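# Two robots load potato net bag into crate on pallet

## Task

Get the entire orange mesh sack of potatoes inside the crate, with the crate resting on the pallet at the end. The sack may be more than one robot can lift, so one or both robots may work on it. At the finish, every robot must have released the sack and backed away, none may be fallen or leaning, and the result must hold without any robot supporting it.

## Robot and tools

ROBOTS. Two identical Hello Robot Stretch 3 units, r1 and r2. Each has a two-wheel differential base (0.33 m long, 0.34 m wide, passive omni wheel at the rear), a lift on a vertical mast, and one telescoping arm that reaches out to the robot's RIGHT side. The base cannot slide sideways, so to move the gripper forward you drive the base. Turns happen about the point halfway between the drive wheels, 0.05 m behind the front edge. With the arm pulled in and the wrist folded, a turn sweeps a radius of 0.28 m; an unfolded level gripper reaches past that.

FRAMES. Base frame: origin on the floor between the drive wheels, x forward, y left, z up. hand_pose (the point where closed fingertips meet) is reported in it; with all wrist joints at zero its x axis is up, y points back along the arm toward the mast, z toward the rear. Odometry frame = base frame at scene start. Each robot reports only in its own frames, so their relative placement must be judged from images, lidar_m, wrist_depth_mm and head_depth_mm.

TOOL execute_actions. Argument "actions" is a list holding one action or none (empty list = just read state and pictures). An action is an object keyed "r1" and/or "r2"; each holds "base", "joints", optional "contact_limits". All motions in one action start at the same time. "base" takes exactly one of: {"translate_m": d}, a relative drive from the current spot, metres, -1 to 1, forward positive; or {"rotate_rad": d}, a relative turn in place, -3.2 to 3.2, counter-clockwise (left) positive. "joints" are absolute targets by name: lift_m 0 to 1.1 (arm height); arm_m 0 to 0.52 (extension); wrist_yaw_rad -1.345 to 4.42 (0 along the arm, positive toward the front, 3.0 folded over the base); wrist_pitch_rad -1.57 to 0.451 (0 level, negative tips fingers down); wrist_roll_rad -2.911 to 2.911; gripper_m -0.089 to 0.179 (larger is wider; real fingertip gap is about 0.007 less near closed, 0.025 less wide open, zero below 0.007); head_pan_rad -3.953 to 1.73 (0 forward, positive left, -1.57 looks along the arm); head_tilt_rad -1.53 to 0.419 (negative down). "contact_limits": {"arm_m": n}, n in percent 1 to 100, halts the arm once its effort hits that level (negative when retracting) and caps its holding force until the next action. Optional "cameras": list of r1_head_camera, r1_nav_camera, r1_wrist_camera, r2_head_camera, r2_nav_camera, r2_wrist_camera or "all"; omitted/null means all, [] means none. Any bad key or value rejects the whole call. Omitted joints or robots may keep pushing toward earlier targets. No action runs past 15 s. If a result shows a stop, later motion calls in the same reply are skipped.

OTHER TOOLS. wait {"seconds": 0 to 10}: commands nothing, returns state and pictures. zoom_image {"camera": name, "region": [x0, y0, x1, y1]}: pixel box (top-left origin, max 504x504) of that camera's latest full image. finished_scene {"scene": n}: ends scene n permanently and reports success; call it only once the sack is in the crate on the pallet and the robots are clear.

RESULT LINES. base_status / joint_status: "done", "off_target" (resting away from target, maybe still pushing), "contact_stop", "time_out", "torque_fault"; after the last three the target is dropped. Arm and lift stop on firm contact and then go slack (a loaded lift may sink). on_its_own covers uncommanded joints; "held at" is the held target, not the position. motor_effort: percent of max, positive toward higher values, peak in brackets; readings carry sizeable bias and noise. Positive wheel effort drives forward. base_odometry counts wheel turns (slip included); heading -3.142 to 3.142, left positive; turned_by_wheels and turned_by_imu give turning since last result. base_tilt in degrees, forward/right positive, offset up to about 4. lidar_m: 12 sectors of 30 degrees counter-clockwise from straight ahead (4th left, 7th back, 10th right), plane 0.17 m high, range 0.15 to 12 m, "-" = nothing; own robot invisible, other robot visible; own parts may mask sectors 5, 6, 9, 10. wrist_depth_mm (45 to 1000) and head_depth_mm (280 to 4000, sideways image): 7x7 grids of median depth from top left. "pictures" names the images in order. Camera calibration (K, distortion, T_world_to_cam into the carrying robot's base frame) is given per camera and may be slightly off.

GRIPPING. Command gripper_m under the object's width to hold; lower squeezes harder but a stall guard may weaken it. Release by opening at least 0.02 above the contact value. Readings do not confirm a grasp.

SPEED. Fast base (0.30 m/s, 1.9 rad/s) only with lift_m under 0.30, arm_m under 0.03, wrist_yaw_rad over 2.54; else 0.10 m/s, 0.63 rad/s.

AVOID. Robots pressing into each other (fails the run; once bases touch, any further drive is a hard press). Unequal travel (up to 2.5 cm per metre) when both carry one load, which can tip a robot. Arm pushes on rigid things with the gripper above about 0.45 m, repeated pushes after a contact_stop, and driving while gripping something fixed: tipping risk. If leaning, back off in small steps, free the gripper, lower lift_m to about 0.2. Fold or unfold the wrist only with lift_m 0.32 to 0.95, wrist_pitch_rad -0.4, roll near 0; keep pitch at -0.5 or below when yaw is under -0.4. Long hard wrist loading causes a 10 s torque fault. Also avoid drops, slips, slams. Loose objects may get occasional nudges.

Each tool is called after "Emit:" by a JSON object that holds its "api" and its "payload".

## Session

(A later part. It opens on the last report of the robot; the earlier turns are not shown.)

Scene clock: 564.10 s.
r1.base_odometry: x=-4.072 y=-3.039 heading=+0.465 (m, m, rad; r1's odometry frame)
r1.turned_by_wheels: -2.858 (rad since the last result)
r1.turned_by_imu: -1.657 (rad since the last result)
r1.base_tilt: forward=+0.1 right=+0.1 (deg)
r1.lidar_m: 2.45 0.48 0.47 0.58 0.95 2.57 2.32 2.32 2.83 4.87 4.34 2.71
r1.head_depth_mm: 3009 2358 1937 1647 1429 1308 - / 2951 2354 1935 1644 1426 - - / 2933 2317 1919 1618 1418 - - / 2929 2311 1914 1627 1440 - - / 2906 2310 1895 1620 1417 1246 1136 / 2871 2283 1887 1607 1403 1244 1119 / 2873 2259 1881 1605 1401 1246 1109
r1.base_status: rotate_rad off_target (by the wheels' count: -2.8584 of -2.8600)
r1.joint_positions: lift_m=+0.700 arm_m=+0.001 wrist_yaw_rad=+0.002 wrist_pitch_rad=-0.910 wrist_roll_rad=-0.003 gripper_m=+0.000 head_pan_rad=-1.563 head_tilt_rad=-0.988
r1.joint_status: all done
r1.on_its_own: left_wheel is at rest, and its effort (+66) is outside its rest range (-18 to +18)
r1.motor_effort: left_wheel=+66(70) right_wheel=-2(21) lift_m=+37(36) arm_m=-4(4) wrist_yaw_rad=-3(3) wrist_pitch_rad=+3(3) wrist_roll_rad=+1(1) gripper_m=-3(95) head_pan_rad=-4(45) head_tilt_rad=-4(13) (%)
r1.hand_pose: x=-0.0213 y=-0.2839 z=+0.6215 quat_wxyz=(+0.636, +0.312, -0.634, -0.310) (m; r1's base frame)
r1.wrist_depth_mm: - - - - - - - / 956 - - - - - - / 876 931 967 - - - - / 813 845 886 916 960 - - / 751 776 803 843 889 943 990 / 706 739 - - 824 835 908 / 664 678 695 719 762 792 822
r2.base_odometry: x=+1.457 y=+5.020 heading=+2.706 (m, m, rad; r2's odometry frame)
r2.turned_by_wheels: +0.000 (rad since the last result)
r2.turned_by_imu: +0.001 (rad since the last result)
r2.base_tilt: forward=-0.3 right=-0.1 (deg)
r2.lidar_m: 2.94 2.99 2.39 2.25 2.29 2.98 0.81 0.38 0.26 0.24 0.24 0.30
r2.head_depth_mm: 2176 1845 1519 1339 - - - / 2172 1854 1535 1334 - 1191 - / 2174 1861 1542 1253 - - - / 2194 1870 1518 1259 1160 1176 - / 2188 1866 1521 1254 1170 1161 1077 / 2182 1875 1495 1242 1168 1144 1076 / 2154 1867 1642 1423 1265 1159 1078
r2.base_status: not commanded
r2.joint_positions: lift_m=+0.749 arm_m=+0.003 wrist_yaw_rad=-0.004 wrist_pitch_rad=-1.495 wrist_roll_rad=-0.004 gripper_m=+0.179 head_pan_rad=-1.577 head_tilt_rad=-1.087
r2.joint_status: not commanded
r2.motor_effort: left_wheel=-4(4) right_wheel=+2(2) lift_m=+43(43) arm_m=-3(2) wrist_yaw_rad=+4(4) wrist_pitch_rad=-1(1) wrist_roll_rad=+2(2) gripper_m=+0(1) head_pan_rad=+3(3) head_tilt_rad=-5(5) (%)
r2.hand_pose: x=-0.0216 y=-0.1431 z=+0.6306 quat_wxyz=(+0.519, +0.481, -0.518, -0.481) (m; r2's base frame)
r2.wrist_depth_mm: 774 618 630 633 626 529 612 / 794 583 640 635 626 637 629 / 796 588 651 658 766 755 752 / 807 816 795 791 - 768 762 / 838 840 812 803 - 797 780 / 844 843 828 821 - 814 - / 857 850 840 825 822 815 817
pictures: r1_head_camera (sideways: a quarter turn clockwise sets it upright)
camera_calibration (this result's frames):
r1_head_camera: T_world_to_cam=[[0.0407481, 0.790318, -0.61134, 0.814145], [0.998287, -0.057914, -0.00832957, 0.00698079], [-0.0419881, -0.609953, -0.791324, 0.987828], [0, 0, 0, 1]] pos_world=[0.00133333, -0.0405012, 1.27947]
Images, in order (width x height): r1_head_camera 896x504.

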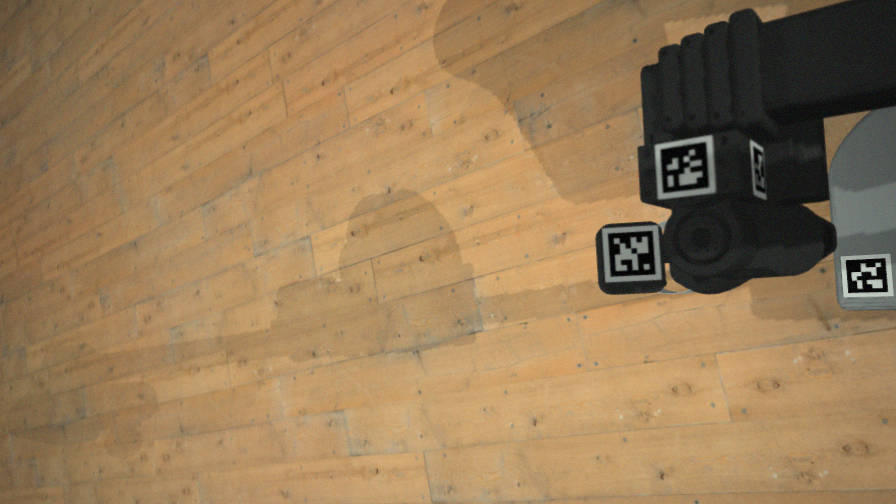

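Emit:
{"api": "execute_actions", "payload": {"actions": [{"r1":{"base":{"translate_m":0.0}}}], "cameras": ["r1_nav_camera","r2_nav_camera","r2_head_camera"]}}

Scene clock: 575.23 s.
r1.base_odometry: x=-4.073 y=-3.039 heading=+0.466 (m, m, rad; r1's odometry frame)
r1.turned_by_wheels: +0.001 (rad since the last result)
r1.turned_by_imu: +0.001 (rad since the last result)
r1.base_tilt: forward=+0.1 right=+0.3 (deg)
r1.lidar_m: 2.45 0.48 0.47 0.58 0.95 2.57 2.32 2.33 2.83 4.84 4.35 2.71
r1.head_depth_mm: 2994 2356 1938 1643 1434 1311 - / 2977 2350 1917 1645 1423 - - / 2962 2329 1924 1640 1426 - - / 2924 2319 1903 1626 1449 - - / 2887 2298 1906 1619 1400 1241 1135 / 2870 2283 1889 1604 1396 1241 1123 / 2843 2253 1885 1589 1402 1240 1117
r1.base_status: done
r1.joint_positions: lift_m=+0.700 arm_m=+0.001 wrist_yaw_rad=+0.002 wrist_pitch_rad=-0.910 wrist_roll_rad=-0.003 gripper_m=+0.000 head_pan_rad=-1.563 head_tilt_rad=-0.988
r1.joint_status: not commanded
r1.on_its_own: left_wheel is at rest, and its effort (+31) is outside its rest range (-18 to +18)
r1.motor_effort: left_wheel=+31(49) right_wheel=+0(1) lift_m=+37(37) arm_m=-4(4) wrist_yaw_rad=-2(3) wrist_pitch_rad=+3(3) wrist_roll_rad=+1(1) gripper_m=-3(3) head_pan_rad=-3(3) head_tilt_rad=-4(4) (%)
r1.hand_pose: x=-0.0213 y=-0.2839 z=+0.6215 quat_wxyz=(+0.636, +0.312, -0.634, -0.310) (m; r1's base frame)
r1.wrist_depth_mm: - - - - - - - / 952 983 - - - - - / 881 929 959 - - - - / 821 843 879 913 958 - - / 760 791 806 864 879 926 965 / 701 725 - - 827 840 870 / 654 690 695 721 759 785 817
r2.base_odometry: x=+1.457 y=+5.020 heading=+2.706 (m, m, rad; r2's odometry frame)
r2.turned_by_wheels: +0.000 (rad since the last result)
r2.turned_by_imu: +0.001 (rad since the last result)
r2.base_tilt: forward=-0.4 right=+0.0 (deg)
r2.lidar_m: 2.94 3.00 2.40 2.25 2.30 2.97 0.81 0.38 0.25 0.24 0.24 0.30
r2.head_depth_mm: 2170 1859 1518 1338 - - - / 2158 1860 1539 1324 - 1188 - / 2163 1854 1544 1256 - - - / 2171 1850 1519 1252 1161 1177 - / 2198 1858 1526 1254 1161 1161 1077 / 2179 1870 1496 1238 1163 1145 1080 / 2132 1890 1622 1426 1258 1159 1080
r2.base_status: not commanded
r2.joint_positions: lift_m=+0.749 arm_m=+0.003 wrist_yaw_rad=-0.004 wrist_pitch_rad=-1.495 wrist_roll_rad=-0.004 gripper_m=+0.179 head_pan_rad=-1.577 head_tilt_rad=-1.087
r2.joint_status: not commanded
r2.motor_effort: left_wheel=-4(4) right_wheel=+2(1) lift_m=+44(44) arm_m=-2(3) wrist_yaw_rad=+4(4) wrist_pitch_rad=-1(1) wrist_roll_rad=+2(2) gripper_m=+1(1) head_pan_rad=+3(2) head_tilt_rad=-5(6) (%)
r2.hand_pose: x=-0.0216 y=-0.1431 z=+0.6306 quat_wxyz=(+0.519, +0.481, -0.518, -0.481) (m; r2's base frame)
r2.wrist_depth_mm: 777 613 637 628 622 524 618 / 776 587 645 638 627 641 633 / 802 587 662 658 760 756 761 / 805 795 791 782 - 776 771 / 831 813 804 802 - 793 775 / 850 827 831 826 - 804 - / 856 857 850 842 824 820 808
pictures: r1_nav_camera (sideways: a quarter turn counterclockwise sets it upright), r2_head_camera (sideways: a quarter turn clockwise sets it upright), r2_nav_camera (sideways: a quarter turn counterclockwise sets it upright)
camera_calibration (this result's frames):
r1_nav_camera: T_world_to_cam=[[-0.046272, -0.873083, 0.485371, -0.589605], [-0.998387, 0.0244256, -0.0512428, 0.123374], [0.0328837, -0.486959, -0.872805, 1.08515], [0, 0, 0, 1]] pos_world=[0.0602096, 0.010634, 1.23962]
r2_head_camera: T_world_to_cam=[[0.0683094, 0.882013, -0.466247, 0.623323], [0.997417, -0.0707888, 0.0122173, -0.0227749], [-0.0222292, -0.465877, -0.88457, 1.11119], [0, 0, 0, 1]] pos_world=[0.00483828, -0.0337118, 1.27383]
r2_nav_camera: T_world_to_cam=[[-0.032148, -0.861722, 0.506362, -0.606122], [-0.99916, 0.0405922, 0.00564465, 0.0468404], [-0.0254184, -0.505755, -0.862303, 1.08506], [0, 0, 0, 1]] pos_world=[0.054896, 0.0245638, 1.2423]
Images, in order (width x height): r1_nav_camera 672x504, r2_head_camera 896x504, r2_nav_camera 672x504.

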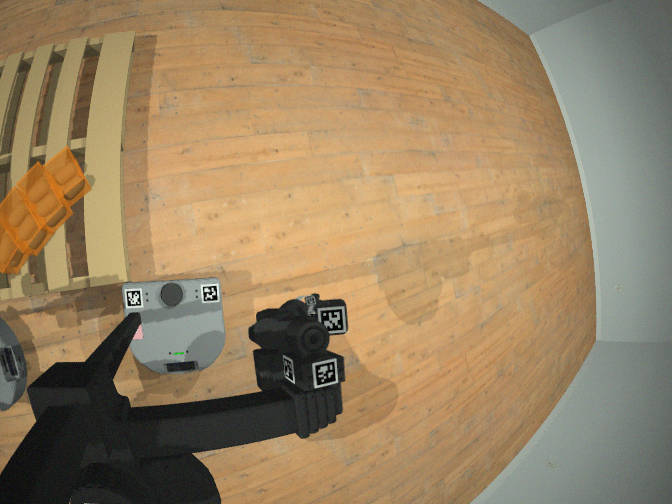

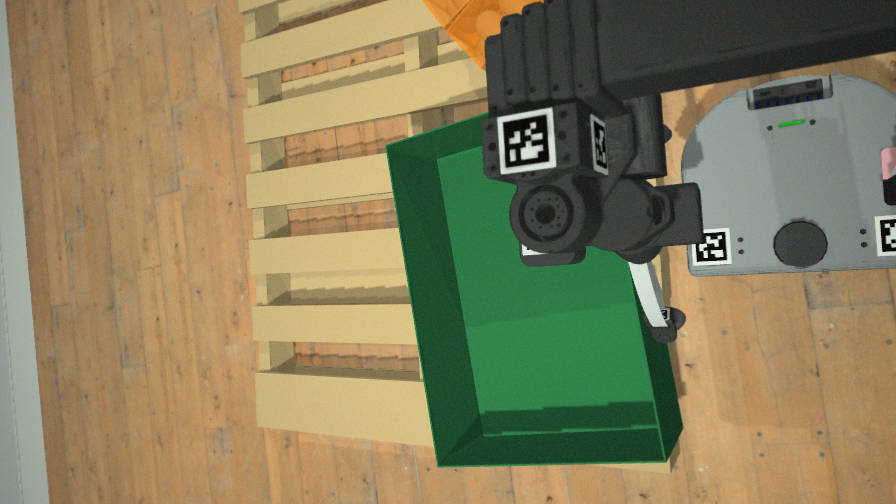

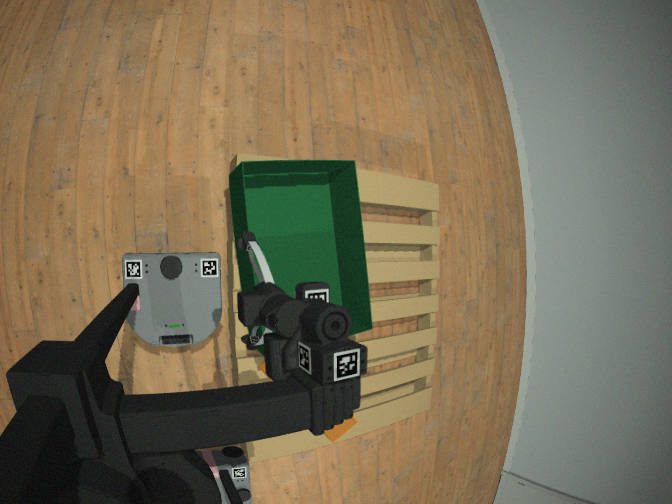

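Emit:
{"api": "execute_actions", "payload": {"actions": [{"r2":{"base":{"translate_m":0.3}}}], "cameras": ["r2_nav_camera"]}}

Emit:
{"api": "execute_actions", "payload": {"actions": [{"r1":{"base":{"rotate_rad":-1.5}}}], "cameras": ["r1_nav_camera"]}}

Scene clock: 585.57 s.
r1.base_odometry: x=-4.073 y=-3.039 heading=+0.466 (m, m, rad; r1's odometry frame)
r1.turned_by_wheels: +0.000 (rad since the last result)
r1.turned_by_imu: +0.001 (rad since the last result)
r1.base_tilt: forward=+0.1 right=+0.2 (deg)
r1.lidar_m: 2.45 0.48 0.47 0.58 1.21 2.56 2.32 2.33 2.83 4.86 4.32 2.71
r1.head_depth_mm: 2972 2356 1940 1652 1432 1313 - / 2989 2338 1931 1628 1419 - - / 2950 2325 1925 1624 1424 - - / 2902 2323 1886 1619 1430 - - / 2930 2321 1906 1628 1411 1254 1137 / 2905 2291 1894 1613 1406 1249 1113 / 2847 2272 1873 1606 1400 1236 1116
r1.base_status: not commanded
r1.joint_positions: lift_m=+0.700 arm_m=+0.001 wrist_yaw_rad=+0.002 wrist_pitch_rad=-0.910 wrist_roll_rad=-0.003 gripper_m=+0.000 head_pan_rad=-1.563 head_tilt_rad=-0.988
r1.joint_status: not commanded
r1.on_its_own: left_wheel is at rest, and its effort (+31) is outside its rest range (-18 to +18)
r1.motor_effort: left_wheel=+31(32) right_wheel=-1(1) lift_m=+36(37) arm_m=-4(5) wrist_yaw_rad=-2(2) wrist_pitch_rad=+3(3) wrist_roll_rad=+1(1) gripper_m=-3(3) head_pan_rad=-3(3) head_tilt_rad=-4(4) (%)
r1.hand_pose: x=-0.0213 y=-0.2839 z=+0.6215 quat_wxyz=(+0.636, +0.312, -0.634, -0.310) (m; r1's base frame)
r1.wrist_depth_mm: - - - - - - - / 962 - - - - - - / 888 920 946 - - - - / 815 845 884 937 950 - - / 750 775 818 857 863 904 992 / 705 720 - - 811 853 864 / 658 669 701 717 762 790 819
r2.base_odometry: x=+1.185 y=+5.146 heading=+2.706 (m, m, rad; r2's odometry frame)
r2.turned_by_wheels: +0.000 (rad since the last result)
r2.turned_by_imu: +0.003 (rad since the last result)
r2.base_tilt: forward=-0.4 right=-0.1 (deg)
r2.lidar_m: 2.64 2.70 2.42 2.27 2.32 3.01 1.11 0.32 0.22 0.20 2.55 2.81
r2.head_depth_mm: 2171 1851 1535 1253 - - - / 2171 1849 1513 1267 - 1183 - / 2176 1854 1521 1260 - - - / 2175 1842 1533 1258 1154 1184 - / 2191 1864 1594 1423 1281 1164 1080 / 2172 1867 1629 1434 1301 1178 1083 / 2124 1862 1639 1450 1301 1178 1079
r2.base_status: done
r2.joint_positions: lift_m=+0.749 arm_m=+0.003 wrist_yaw_rad=-0.004 wrist_pitch_rad=-1.495 wrist_roll_rad=-0.004 gripper_m=+0.179 head_pan_rad=-1.577 head_tilt_rad=-1.087
r2.joint_status: not commanded
r2.motor_effort: left_wheel=-5(6) right_wheel=+1(4) lift_m=+44(44) arm_m=-3(2) wrist_yaw_rad=+4(4) wrist_pitch_rad=-1(1) wrist_roll_rad=+2(2) gripper_m=+0(0) head_pan_rad=+3(3) head_tilt_rad=-5(6) (%)
r2.hand_pose: x=-0.0216 y=-0.1431 z=+0.6306 quat_wxyz=(+0.519, +0.481, -0.518, -0.481) (m; r2's base frame)
r2.wrist_depth_mm: 780 769 758 623 629 620 614 / 794 782 746 648 641 632 617 / 802 798 782 654 763 761 756 / 815 830 784 799 - 770 766 / 832 819 820 809 - 790 780 / 845 840 823 815 - 797 - / 852 864 851 843 824 815 807
pictures: r2_nav_camera (sideways: a quarter turn counterclockwise sets it upright)
camera_calibration (this result's frames):
r2_nav_camera: T_world_to_cam=[[-0.0321481, -0.861722, 0.506362, -0.606122], [-0.99916, 0.0405923, 0.00564464, 0.0468404], [-0.0254185, -0.505755, -0.862303, 1.08506], [0, 0, 0, 1]] pos_world=[0.054896, 0.0245638, 1.2423]
Images, in order (width x height): r2_nav_camera 672x504.

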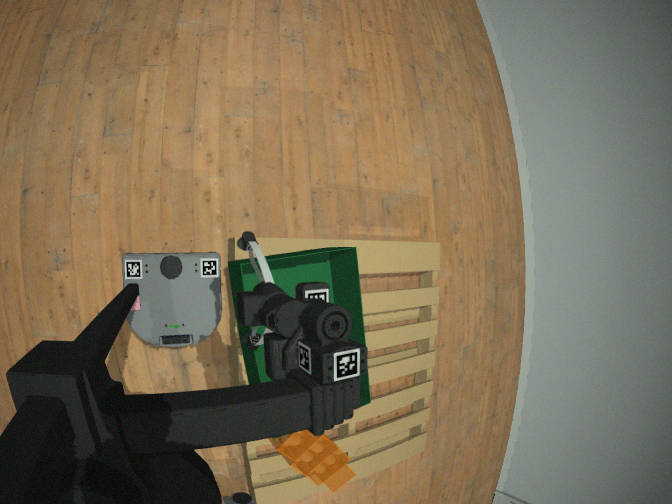

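Scene clock: 589.37 s.
r1.base_odometry: x=-4.073 y=-3.039 heading=-1.033 (m, m, rad; r1's odometry frame)
r1.turned_by_wheels: -1.499 (rad since the last result)
r1.turned_by_imu: -1.095 (rad since the last result)
r1.base_tilt: forward=+0.2 right=+0.4 (deg)
r1.lidar_m: 4.76 2.84 2.52 0.52 0.51 0.61 1.18 2.56 2.25 2.26 2.68 4.87
r1.head_depth_mm: 2018 2247 1930 1636 1425 1307 - / 2073 2266 1916 1633 1429 - - / 2119 2330 1917 1627 1423 - - / 2172 2305 1906 1631 1438 - - / 2218 2287 1904 1609 1404 1240 1135 / 2291 2270 1890 1614 1397 1247 1122 / 2343 2252 1876 1614 1400 1241 1118
r1.base_status: rotate_rad off_target (by the wheels' count: -1.4987 of -1.5000)
r1.joint_positions: lift_m=+0.700 arm_m=+0.001 wrist_yaw_rad=+0.001 wrist_pitch_rad=-0.910 wrist_roll_rad=-0.003 gripper_m=+0.000 head_pan_rad=-1.564 head_tilt_rad=-0.990
r1.joint_status: not commanded
r1.on_its_own: left_wheel is at rest, and its effort (+40) is outside its rest range (-18 to +18)
r1.motor_effort: left_wheel=+40(67) right_wheel=-13(23) lift_m=+37(37) arm_m=-4(4) wrist_yaw_rad=-2(2) wrist_pitch_rad=+3(3) wrist_roll_rad=+1(1) gripper_m=-2(3) head_pan_rad=-3(3) head_tilt_rad=-3(4) (%)
r1.hand_pose: x=-0.0214 y=-0.2838 z=+0.6215 quat_wxyz=(+0.636, +0.312, -0.634, -0.311) (m; r1's base frame)
r1.wrist_depth_mm: - - - - - - - / 974 1000 - - - - - / 876 925 973 - - - - / 812 831 868 941 959 - - / 756 785 816 849 888 915 971 / 696 718 - - 813 850 894 / 657 675 692 717 754 786 823
r2.base_odometry: x=+1.185 y=+5.146 heading=+2.706 (m, m, rad; r2's odometry frame)
r2.turned_by_wheels: +0.000 (rad since the last result)
r2.turned_by_imu: +0.001 (rad since the last result)
r2.base_tilt: forward=-0.4 right=+0.0 (deg)
r2.lidar_m: 2.64 2.69 2.41 2.27 2.32 3.00 1.13 0.32 0.22 0.20 2.54 2.81
r2.head_depth_mm: 2174 1859 1526 1253 - - - / 2165 1864 1525 1278 - 1194 - / 2155 1855 1522 1250 - - - / 2179 1866 1546 1256 1149 1180 - / 2190 1857 1598 1415 1281 1162 1080 / 2170 1860 1626 1439 1308 1174 1079 / 2126 1861 1633 1444 1294 1181 1082
r2.base_status: not commanded
r2.joint_positions: lift_m=+0.749 arm_m=+0.003 wrist_yaw_rad=-0.004 wrist_pitch_rad=-1.495 wrist_roll_rad=-0.004 gripper_m=+0.179 head_pan_rad=-1.577 head_tilt_rad=-1.087
r2.joint_status: not commanded
r2.motor_effort: left_wheel=-4(4) right_wheel=+2(2) lift_m=+44(44) arm_m=-3(2) wrist_yaw_rad=+4(4) wrist_pitch_rad=-1(1) wrist_roll_rad=+2(2) gripper_m=+0(0) head_pan_rad=+3(3) head_tilt_rad=-6(6) (%)
r2.hand_pose: x=-0.0216 y=-0.1431 z=+0.6306 quat_wxyz=(+0.519, +0.481, -0.518, -0.481) (m; r2's base frame)
r2.wrist_depth_mm: 779 775 766 626 622 621 608 / 785 780 771 636 646 630 625 / 801 788 784 658 756 778 750 / 807 797 790 787 - 779 778 / 828 812 814 807 - 798 783 / 845 837 824 824 - 812 - / 839 850 847 844 820 817 806
pictures: r1_nav_camera (sideways: a quarter turn counterclockwise sets it upright)
camera_calibration (this result's frames):
r1_nav_camera: T_world_to_cam=[[-0.0473343, -0.873922, 0.483756, -0.587496], [-0.998357, 0.025742, -0.051183, 0.123296], [0.0322771, -0.485385, -0.873705, 1.08632], [0, 0, 0, 1]] pos_world=[0.0602218, 0.0106829, 1.23964]
Images, in order (width x height): r1_nav_camera 672x504.

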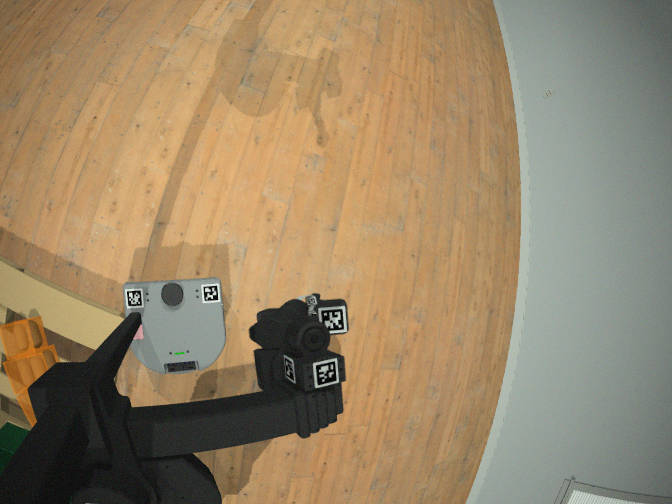

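Emit:
{"api": "execute_actions", "payload": {"actions": [{"r1":{"base":{"translate_m":0.4},"joints":{"head_pan_rad":0.8,"head_tilt_rad":-0.9}}}], "cameras": ["r1_nav_camera"]}}

Scene clock: 597.17 s.
r1.base_odometry: x=-3.868 y=-3.383 heading=-1.033 (m, m, rad; r1's odometry frame)
r1.turned_by_wheels: +0.000 (rad since the last result)
r1.turned_by_imu: +0.004 (rad since the last result)
r1.base_tilt: forward=-0.1 right=+0.3 (deg)
r1.lidar_m: 4.50 2.69 2.39 2.40 0.70 0.72 1.58 2.68 2.37 2.38 2.82 4.51
r1.head_depth_mm: 3226 2767 2142 1777 1503 1309 1148 / 2971 2743 2162 1760 1502 1304 1149 / 2744 2744 2148 1762 1491 1296 1147 / 2571 2727 2121 1746 1491 1293 1141 / 2406 2599 2117 1741 1475 1289 1139 / 2296 2505 2104 1728 1477 1291 1137 / 2179 2426 2082 1729 1475 1281 1140
r1.base_status: done
r1.joint_positions: lift_m=+0.700 arm_m=+0.001 wrist_yaw_rad=+0.001 wrist_pitch_rad=-0.910 wrist_roll_rad=-0.003 gripper_m=+0.000 head_pan_rad=+0.793 head_tilt_rad=-0.902
r1.joint_status: all done
r1.motor_effort: left_wheel=+0(50) right_wheel=+0(20) lift_m=+37(36) arm_m=-4(4) wrist_yaw_rad=-1(2) wrist_pitch_rad=+3(3) wrist_roll_rad=+1(1) gripper_m=-3(3) head_pan_rad=+4(43) head_tilt_rad=+1(6) (%)
r1.hand_pose: x=-0.0215 y=-0.2838 z=+0.6215 quat_wxyz=(+0.636, +0.312, -0.634, -0.311) (m; r1's base frame)
r1.wrist_depth_mm: - - - - - - - / 945 - - - - - - / 883 922 958 987 - - - / 817 850 884 916 958 - - / 761 769 817 861 888 935 955 / 704 730 - - 818 862 887 / 660 685 691 715 776 784 813
r2.base_odometry: x=+1.185 y=+5.146 heading=+2.706 (m, m, rad; r2's odometry frame)
r2.turned_by_wheels: +0.000 (rad since the last result)
r2.turned_by_imu: +0.002 (rad since the last result)
r2.base_tilt: forward=-0.3 right=+0.0 (deg)
r2.lidar_m: 2.64 2.70 2.41 2.27 2.32 3.01 1.53 0.32 0.22 0.20 2.55 2.81
r2.head_depth_mm: 2179 1845 1535 1250 - - - / 2179 1875 1525 1275 - 1192 - / 2165 1853 1520 1263 - - - / 2176 1870 1526 1257 1159 1182 - / 2178 1861 1595 1415 1275 1167 1076 / 2162 1864 1628 1450 1292 1180 1079 / 2135 1876 1650 1445 1305 1177 1081
r2.base_status: not commanded
r2.joint_positions: lift_m=+0.749 arm_m=+0.003 wrist_yaw_rad=-0.004 wrist_pitch_rad=-1.495 wrist_roll_rad=-0.004 gripper_m=+0.179 head_pan_rad=-1.577 head_tilt_rad=-1.087
r2.joint_status: not commanded
r2.motor_effort: left_wheel=-4(4) right_wheel=+2(2) lift_m=+44(44) arm_m=-2(2) wrist_yaw_rad=+5(5) wrist_pitch_rad=-1(1) wrist_roll_rad=+2(2) gripper_m=+0(0) head_pan_rad=+4(2) head_tilt_rad=-6(5) (%)
r2.hand_pose: x=-0.0216 y=-0.1431 z=+0.6306 quat_wxyz=(+0.519, +0.481, -0.518, -0.481) (m; r2's base frame)
r2.wrist_depth_mm: 777 766 763 627 629 627 613 / 788 782 774 643 639 633 623 / 787 793 782 660 776 776 754 / 809 814 790 790 - 783 769 / 842 823 808 813 - 789 780 / 842 821 830 823 - 806 - / 856 850 840 833 828 814 806
pictures: r1_nav_camera (sideways: a quarter turn counterclockwise sets it upright)
camera_calibration (this result's frames):
r1_nav_camera: T_world_to_cam=[[0.618578, 0.552536, 0.558628, -0.689092], [0.691807, -0.720073, -0.0538287, 0.116437], [0.372511, 0.41976, -0.82767, 1.02441], [0, 0, 0, 1]] pos_world=[-0.0358974, 0.0345856, 1.23908]
Images, in order (width x height): r1_nav_camera 672x504.

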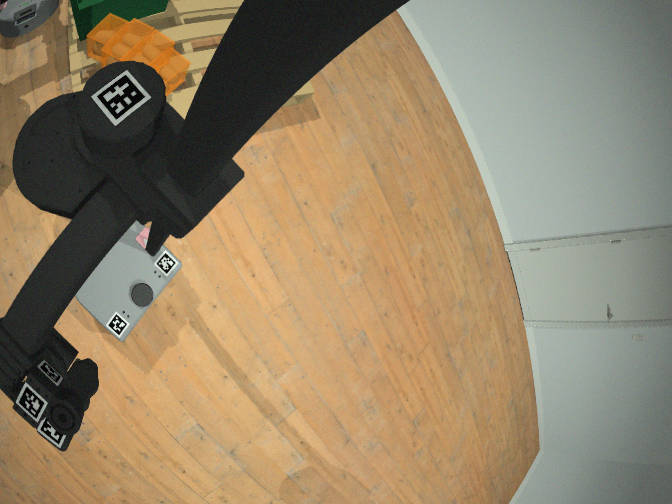

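Emit:
{"api": "execute_actions", "payload": {"actions": [{"r1":{"base":{"rotate_rad":-2.3},"joints":{"head_pan_rad":-1.57,"head_tilt_rad":-0.9}}}], "cameras": ["r1_nav_camera","r1_head_camera"]}}

Scene clock: 604.73 s.
r1.base_odometry: x=-3.868 y=-3.383 heading=+2.950 (m, m, rad; r1's odometry frame)
r1.turned_by_wheels: -2.300 (rad since the last result)
r1.turned_by_imu: -2.316 (rad since the last result)
r1.base_tilt: forward=+0.3 right=+0.4 (deg)
r1.lidar_m: 2.41 2.37 2.53 3.69 4.54 3.16 2.44 2.40 2.56 0.70 0.94 3.12
r1.head_depth_mm: 2899 2773 2151 1667 1432 1323 - / 3280 2760 2139 1675 1410 1335 - / 3570 2730 2007 1634 1348 1324 - / 3706 2740 1981 1628 1313 - - / 3664 2707 1789 1535 1333 1228 1141 / 3668 2677 1839 1456 1380 1228 1134 / 3633 2701 1804 1607 1441 1283 1134
r1.base_status: done
r1.joint_positions: lift_m=+0.700 arm_m=+0.001 wrist_yaw_rad=+0.001 wrist_pitch_rad=-0.910 wrist_roll_rad=-0.003 gripper_m=+0.000 head_pan_rad=-1.563 head_tilt_rad=-0.902
r1.joint_status: all done
r1.motor_effort: left_wheel=+3(6) right_wheel=-1(5) lift_m=+37(37) arm_m=-4(5) wrist_yaw_rad=-1(2) wrist_pitch_rad=+3(3) wrist_roll_rad=+1(1) gripper_m=-3(3) head_pan_rad=-3(42) head_tilt_rad=+0(2) (%)
r1.hand_pose: x=-0.0215 y=-0.2838 z=+0.6215 quat_wxyz=(+0.636, +0.312, -0.634, -0.311) (m; r1's base frame)
r1.wrist_depth_mm: - - 891 - - - - / 971 993 868 890 - - - / 885 900 823 824 905 957 - / 812 836 739 777 829 963 - / 748 770 756 839 888 900 972 / 698 720 - - 816 877 892 / 659 675 701 719 757 787 827
r2.base_odometry: x=+1.185 y=+5.146 heading=+2.706 (m, m, rad; r2's odometry frame)
r2.turned_by_wheels: +0.000 (rad since the last result)
r2.turned_by_imu: +0.001 (rad since the last result)
r2.base_tilt: forward=-0.3 right=+0.0 (deg)
r2.lidar_m: 2.64 2.69 2.42 2.28 2.32 3.02 1.60 0.32 0.22 0.20 2.55 2.81
r2.head_depth_mm: 2156 1840 1536 1249 - - - / 2160 1851 1514 1269 - 1191 - / 2185 1858 1524 1259 - - - / 2159 1865 1533 1255 1152 1190 - / 2173 1857 1601 1418 1280 1159 1075 / 2166 1862 1636 1435 1294 1173 1082 / 2157 1864 1630 1452 1303 1173 1081
r2.base_status: not commanded
r2.joint_positions: lift_m=+0.749 arm_m=+0.003 wrist_yaw_rad=-0.004 wrist_pitch_rad=-1.495 wrist_roll_rad=-0.004 gripper_m=+0.179 head_pan_rad=-1.577 head_tilt_rad=-1.087
r2.joint_status: not commanded
r2.motor_effort: left_wheel=-3(3) right_wheel=+2(2) lift_m=+43(44) arm_m=-3(3) wrist_yaw_rad=+4(5) wrist_pitch_rad=-1(1) wrist_roll_rad=+2(2) gripper_m=+0(0) head_pan_rad=+3(3) head_tilt_rad=-6(6) (%)
r2.hand_pose: x=-0.0216 y=-0.1431 z=+0.6306 quat_wxyz=(+0.519, +0.481, -0.518, -0.481) (m; r2's base frame)
r2.wrist_depth_mm: 760 771 760 635 619 609 615 / 796 781 770 646 637 626 624 / 794 802 787 659 761 754 758 / 817 805 807 805 - 785 767 / 830 834 826 806 - 796 777 / 852 848 836 833 - 797 - / 863 850 844 839 828 825 808
pictures: r1_head_camera (sideways: a quarter turn clockwise sets it upright), r1_nav_camera (sideways: a quarter turn counterclockwise sets it upright)
camera_calibration (this result's frames):
r1_head_camera: T_world_to_cam=[[0.0412986, 0.734809, -0.677016, 0.899717], [0.998281, -0.0585418, -0.00264294, -0.000421912], [-0.0415758, -0.675744, -0.735963, 0.915837], [0, 0, 0, 1]] pos_world=[0.0013407, -0.0422739, 1.28314]
r1_nav_camera: T_world_to_cam=[[-0.0467542, -0.828099, 0.558628, -0.685034], [-0.998349, 0.0200541, -0.0538287, 0.126747], [0.0333727, -0.560223, -0.82767, 1.02648], [0, 0, 0, 1]] pos_world=[0.0602527, 0.00523734, 1.23908]
Images, in order (width x height): r1_head_camera 896x504, r1_nav_camera 672x504.

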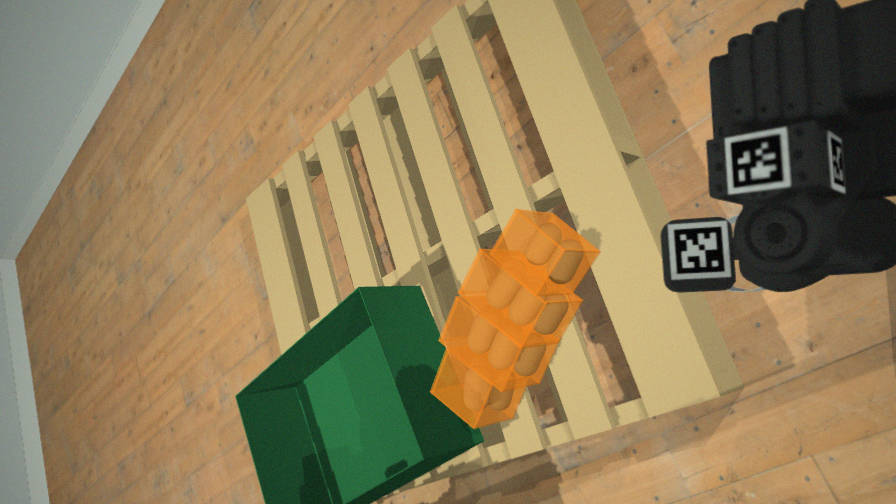

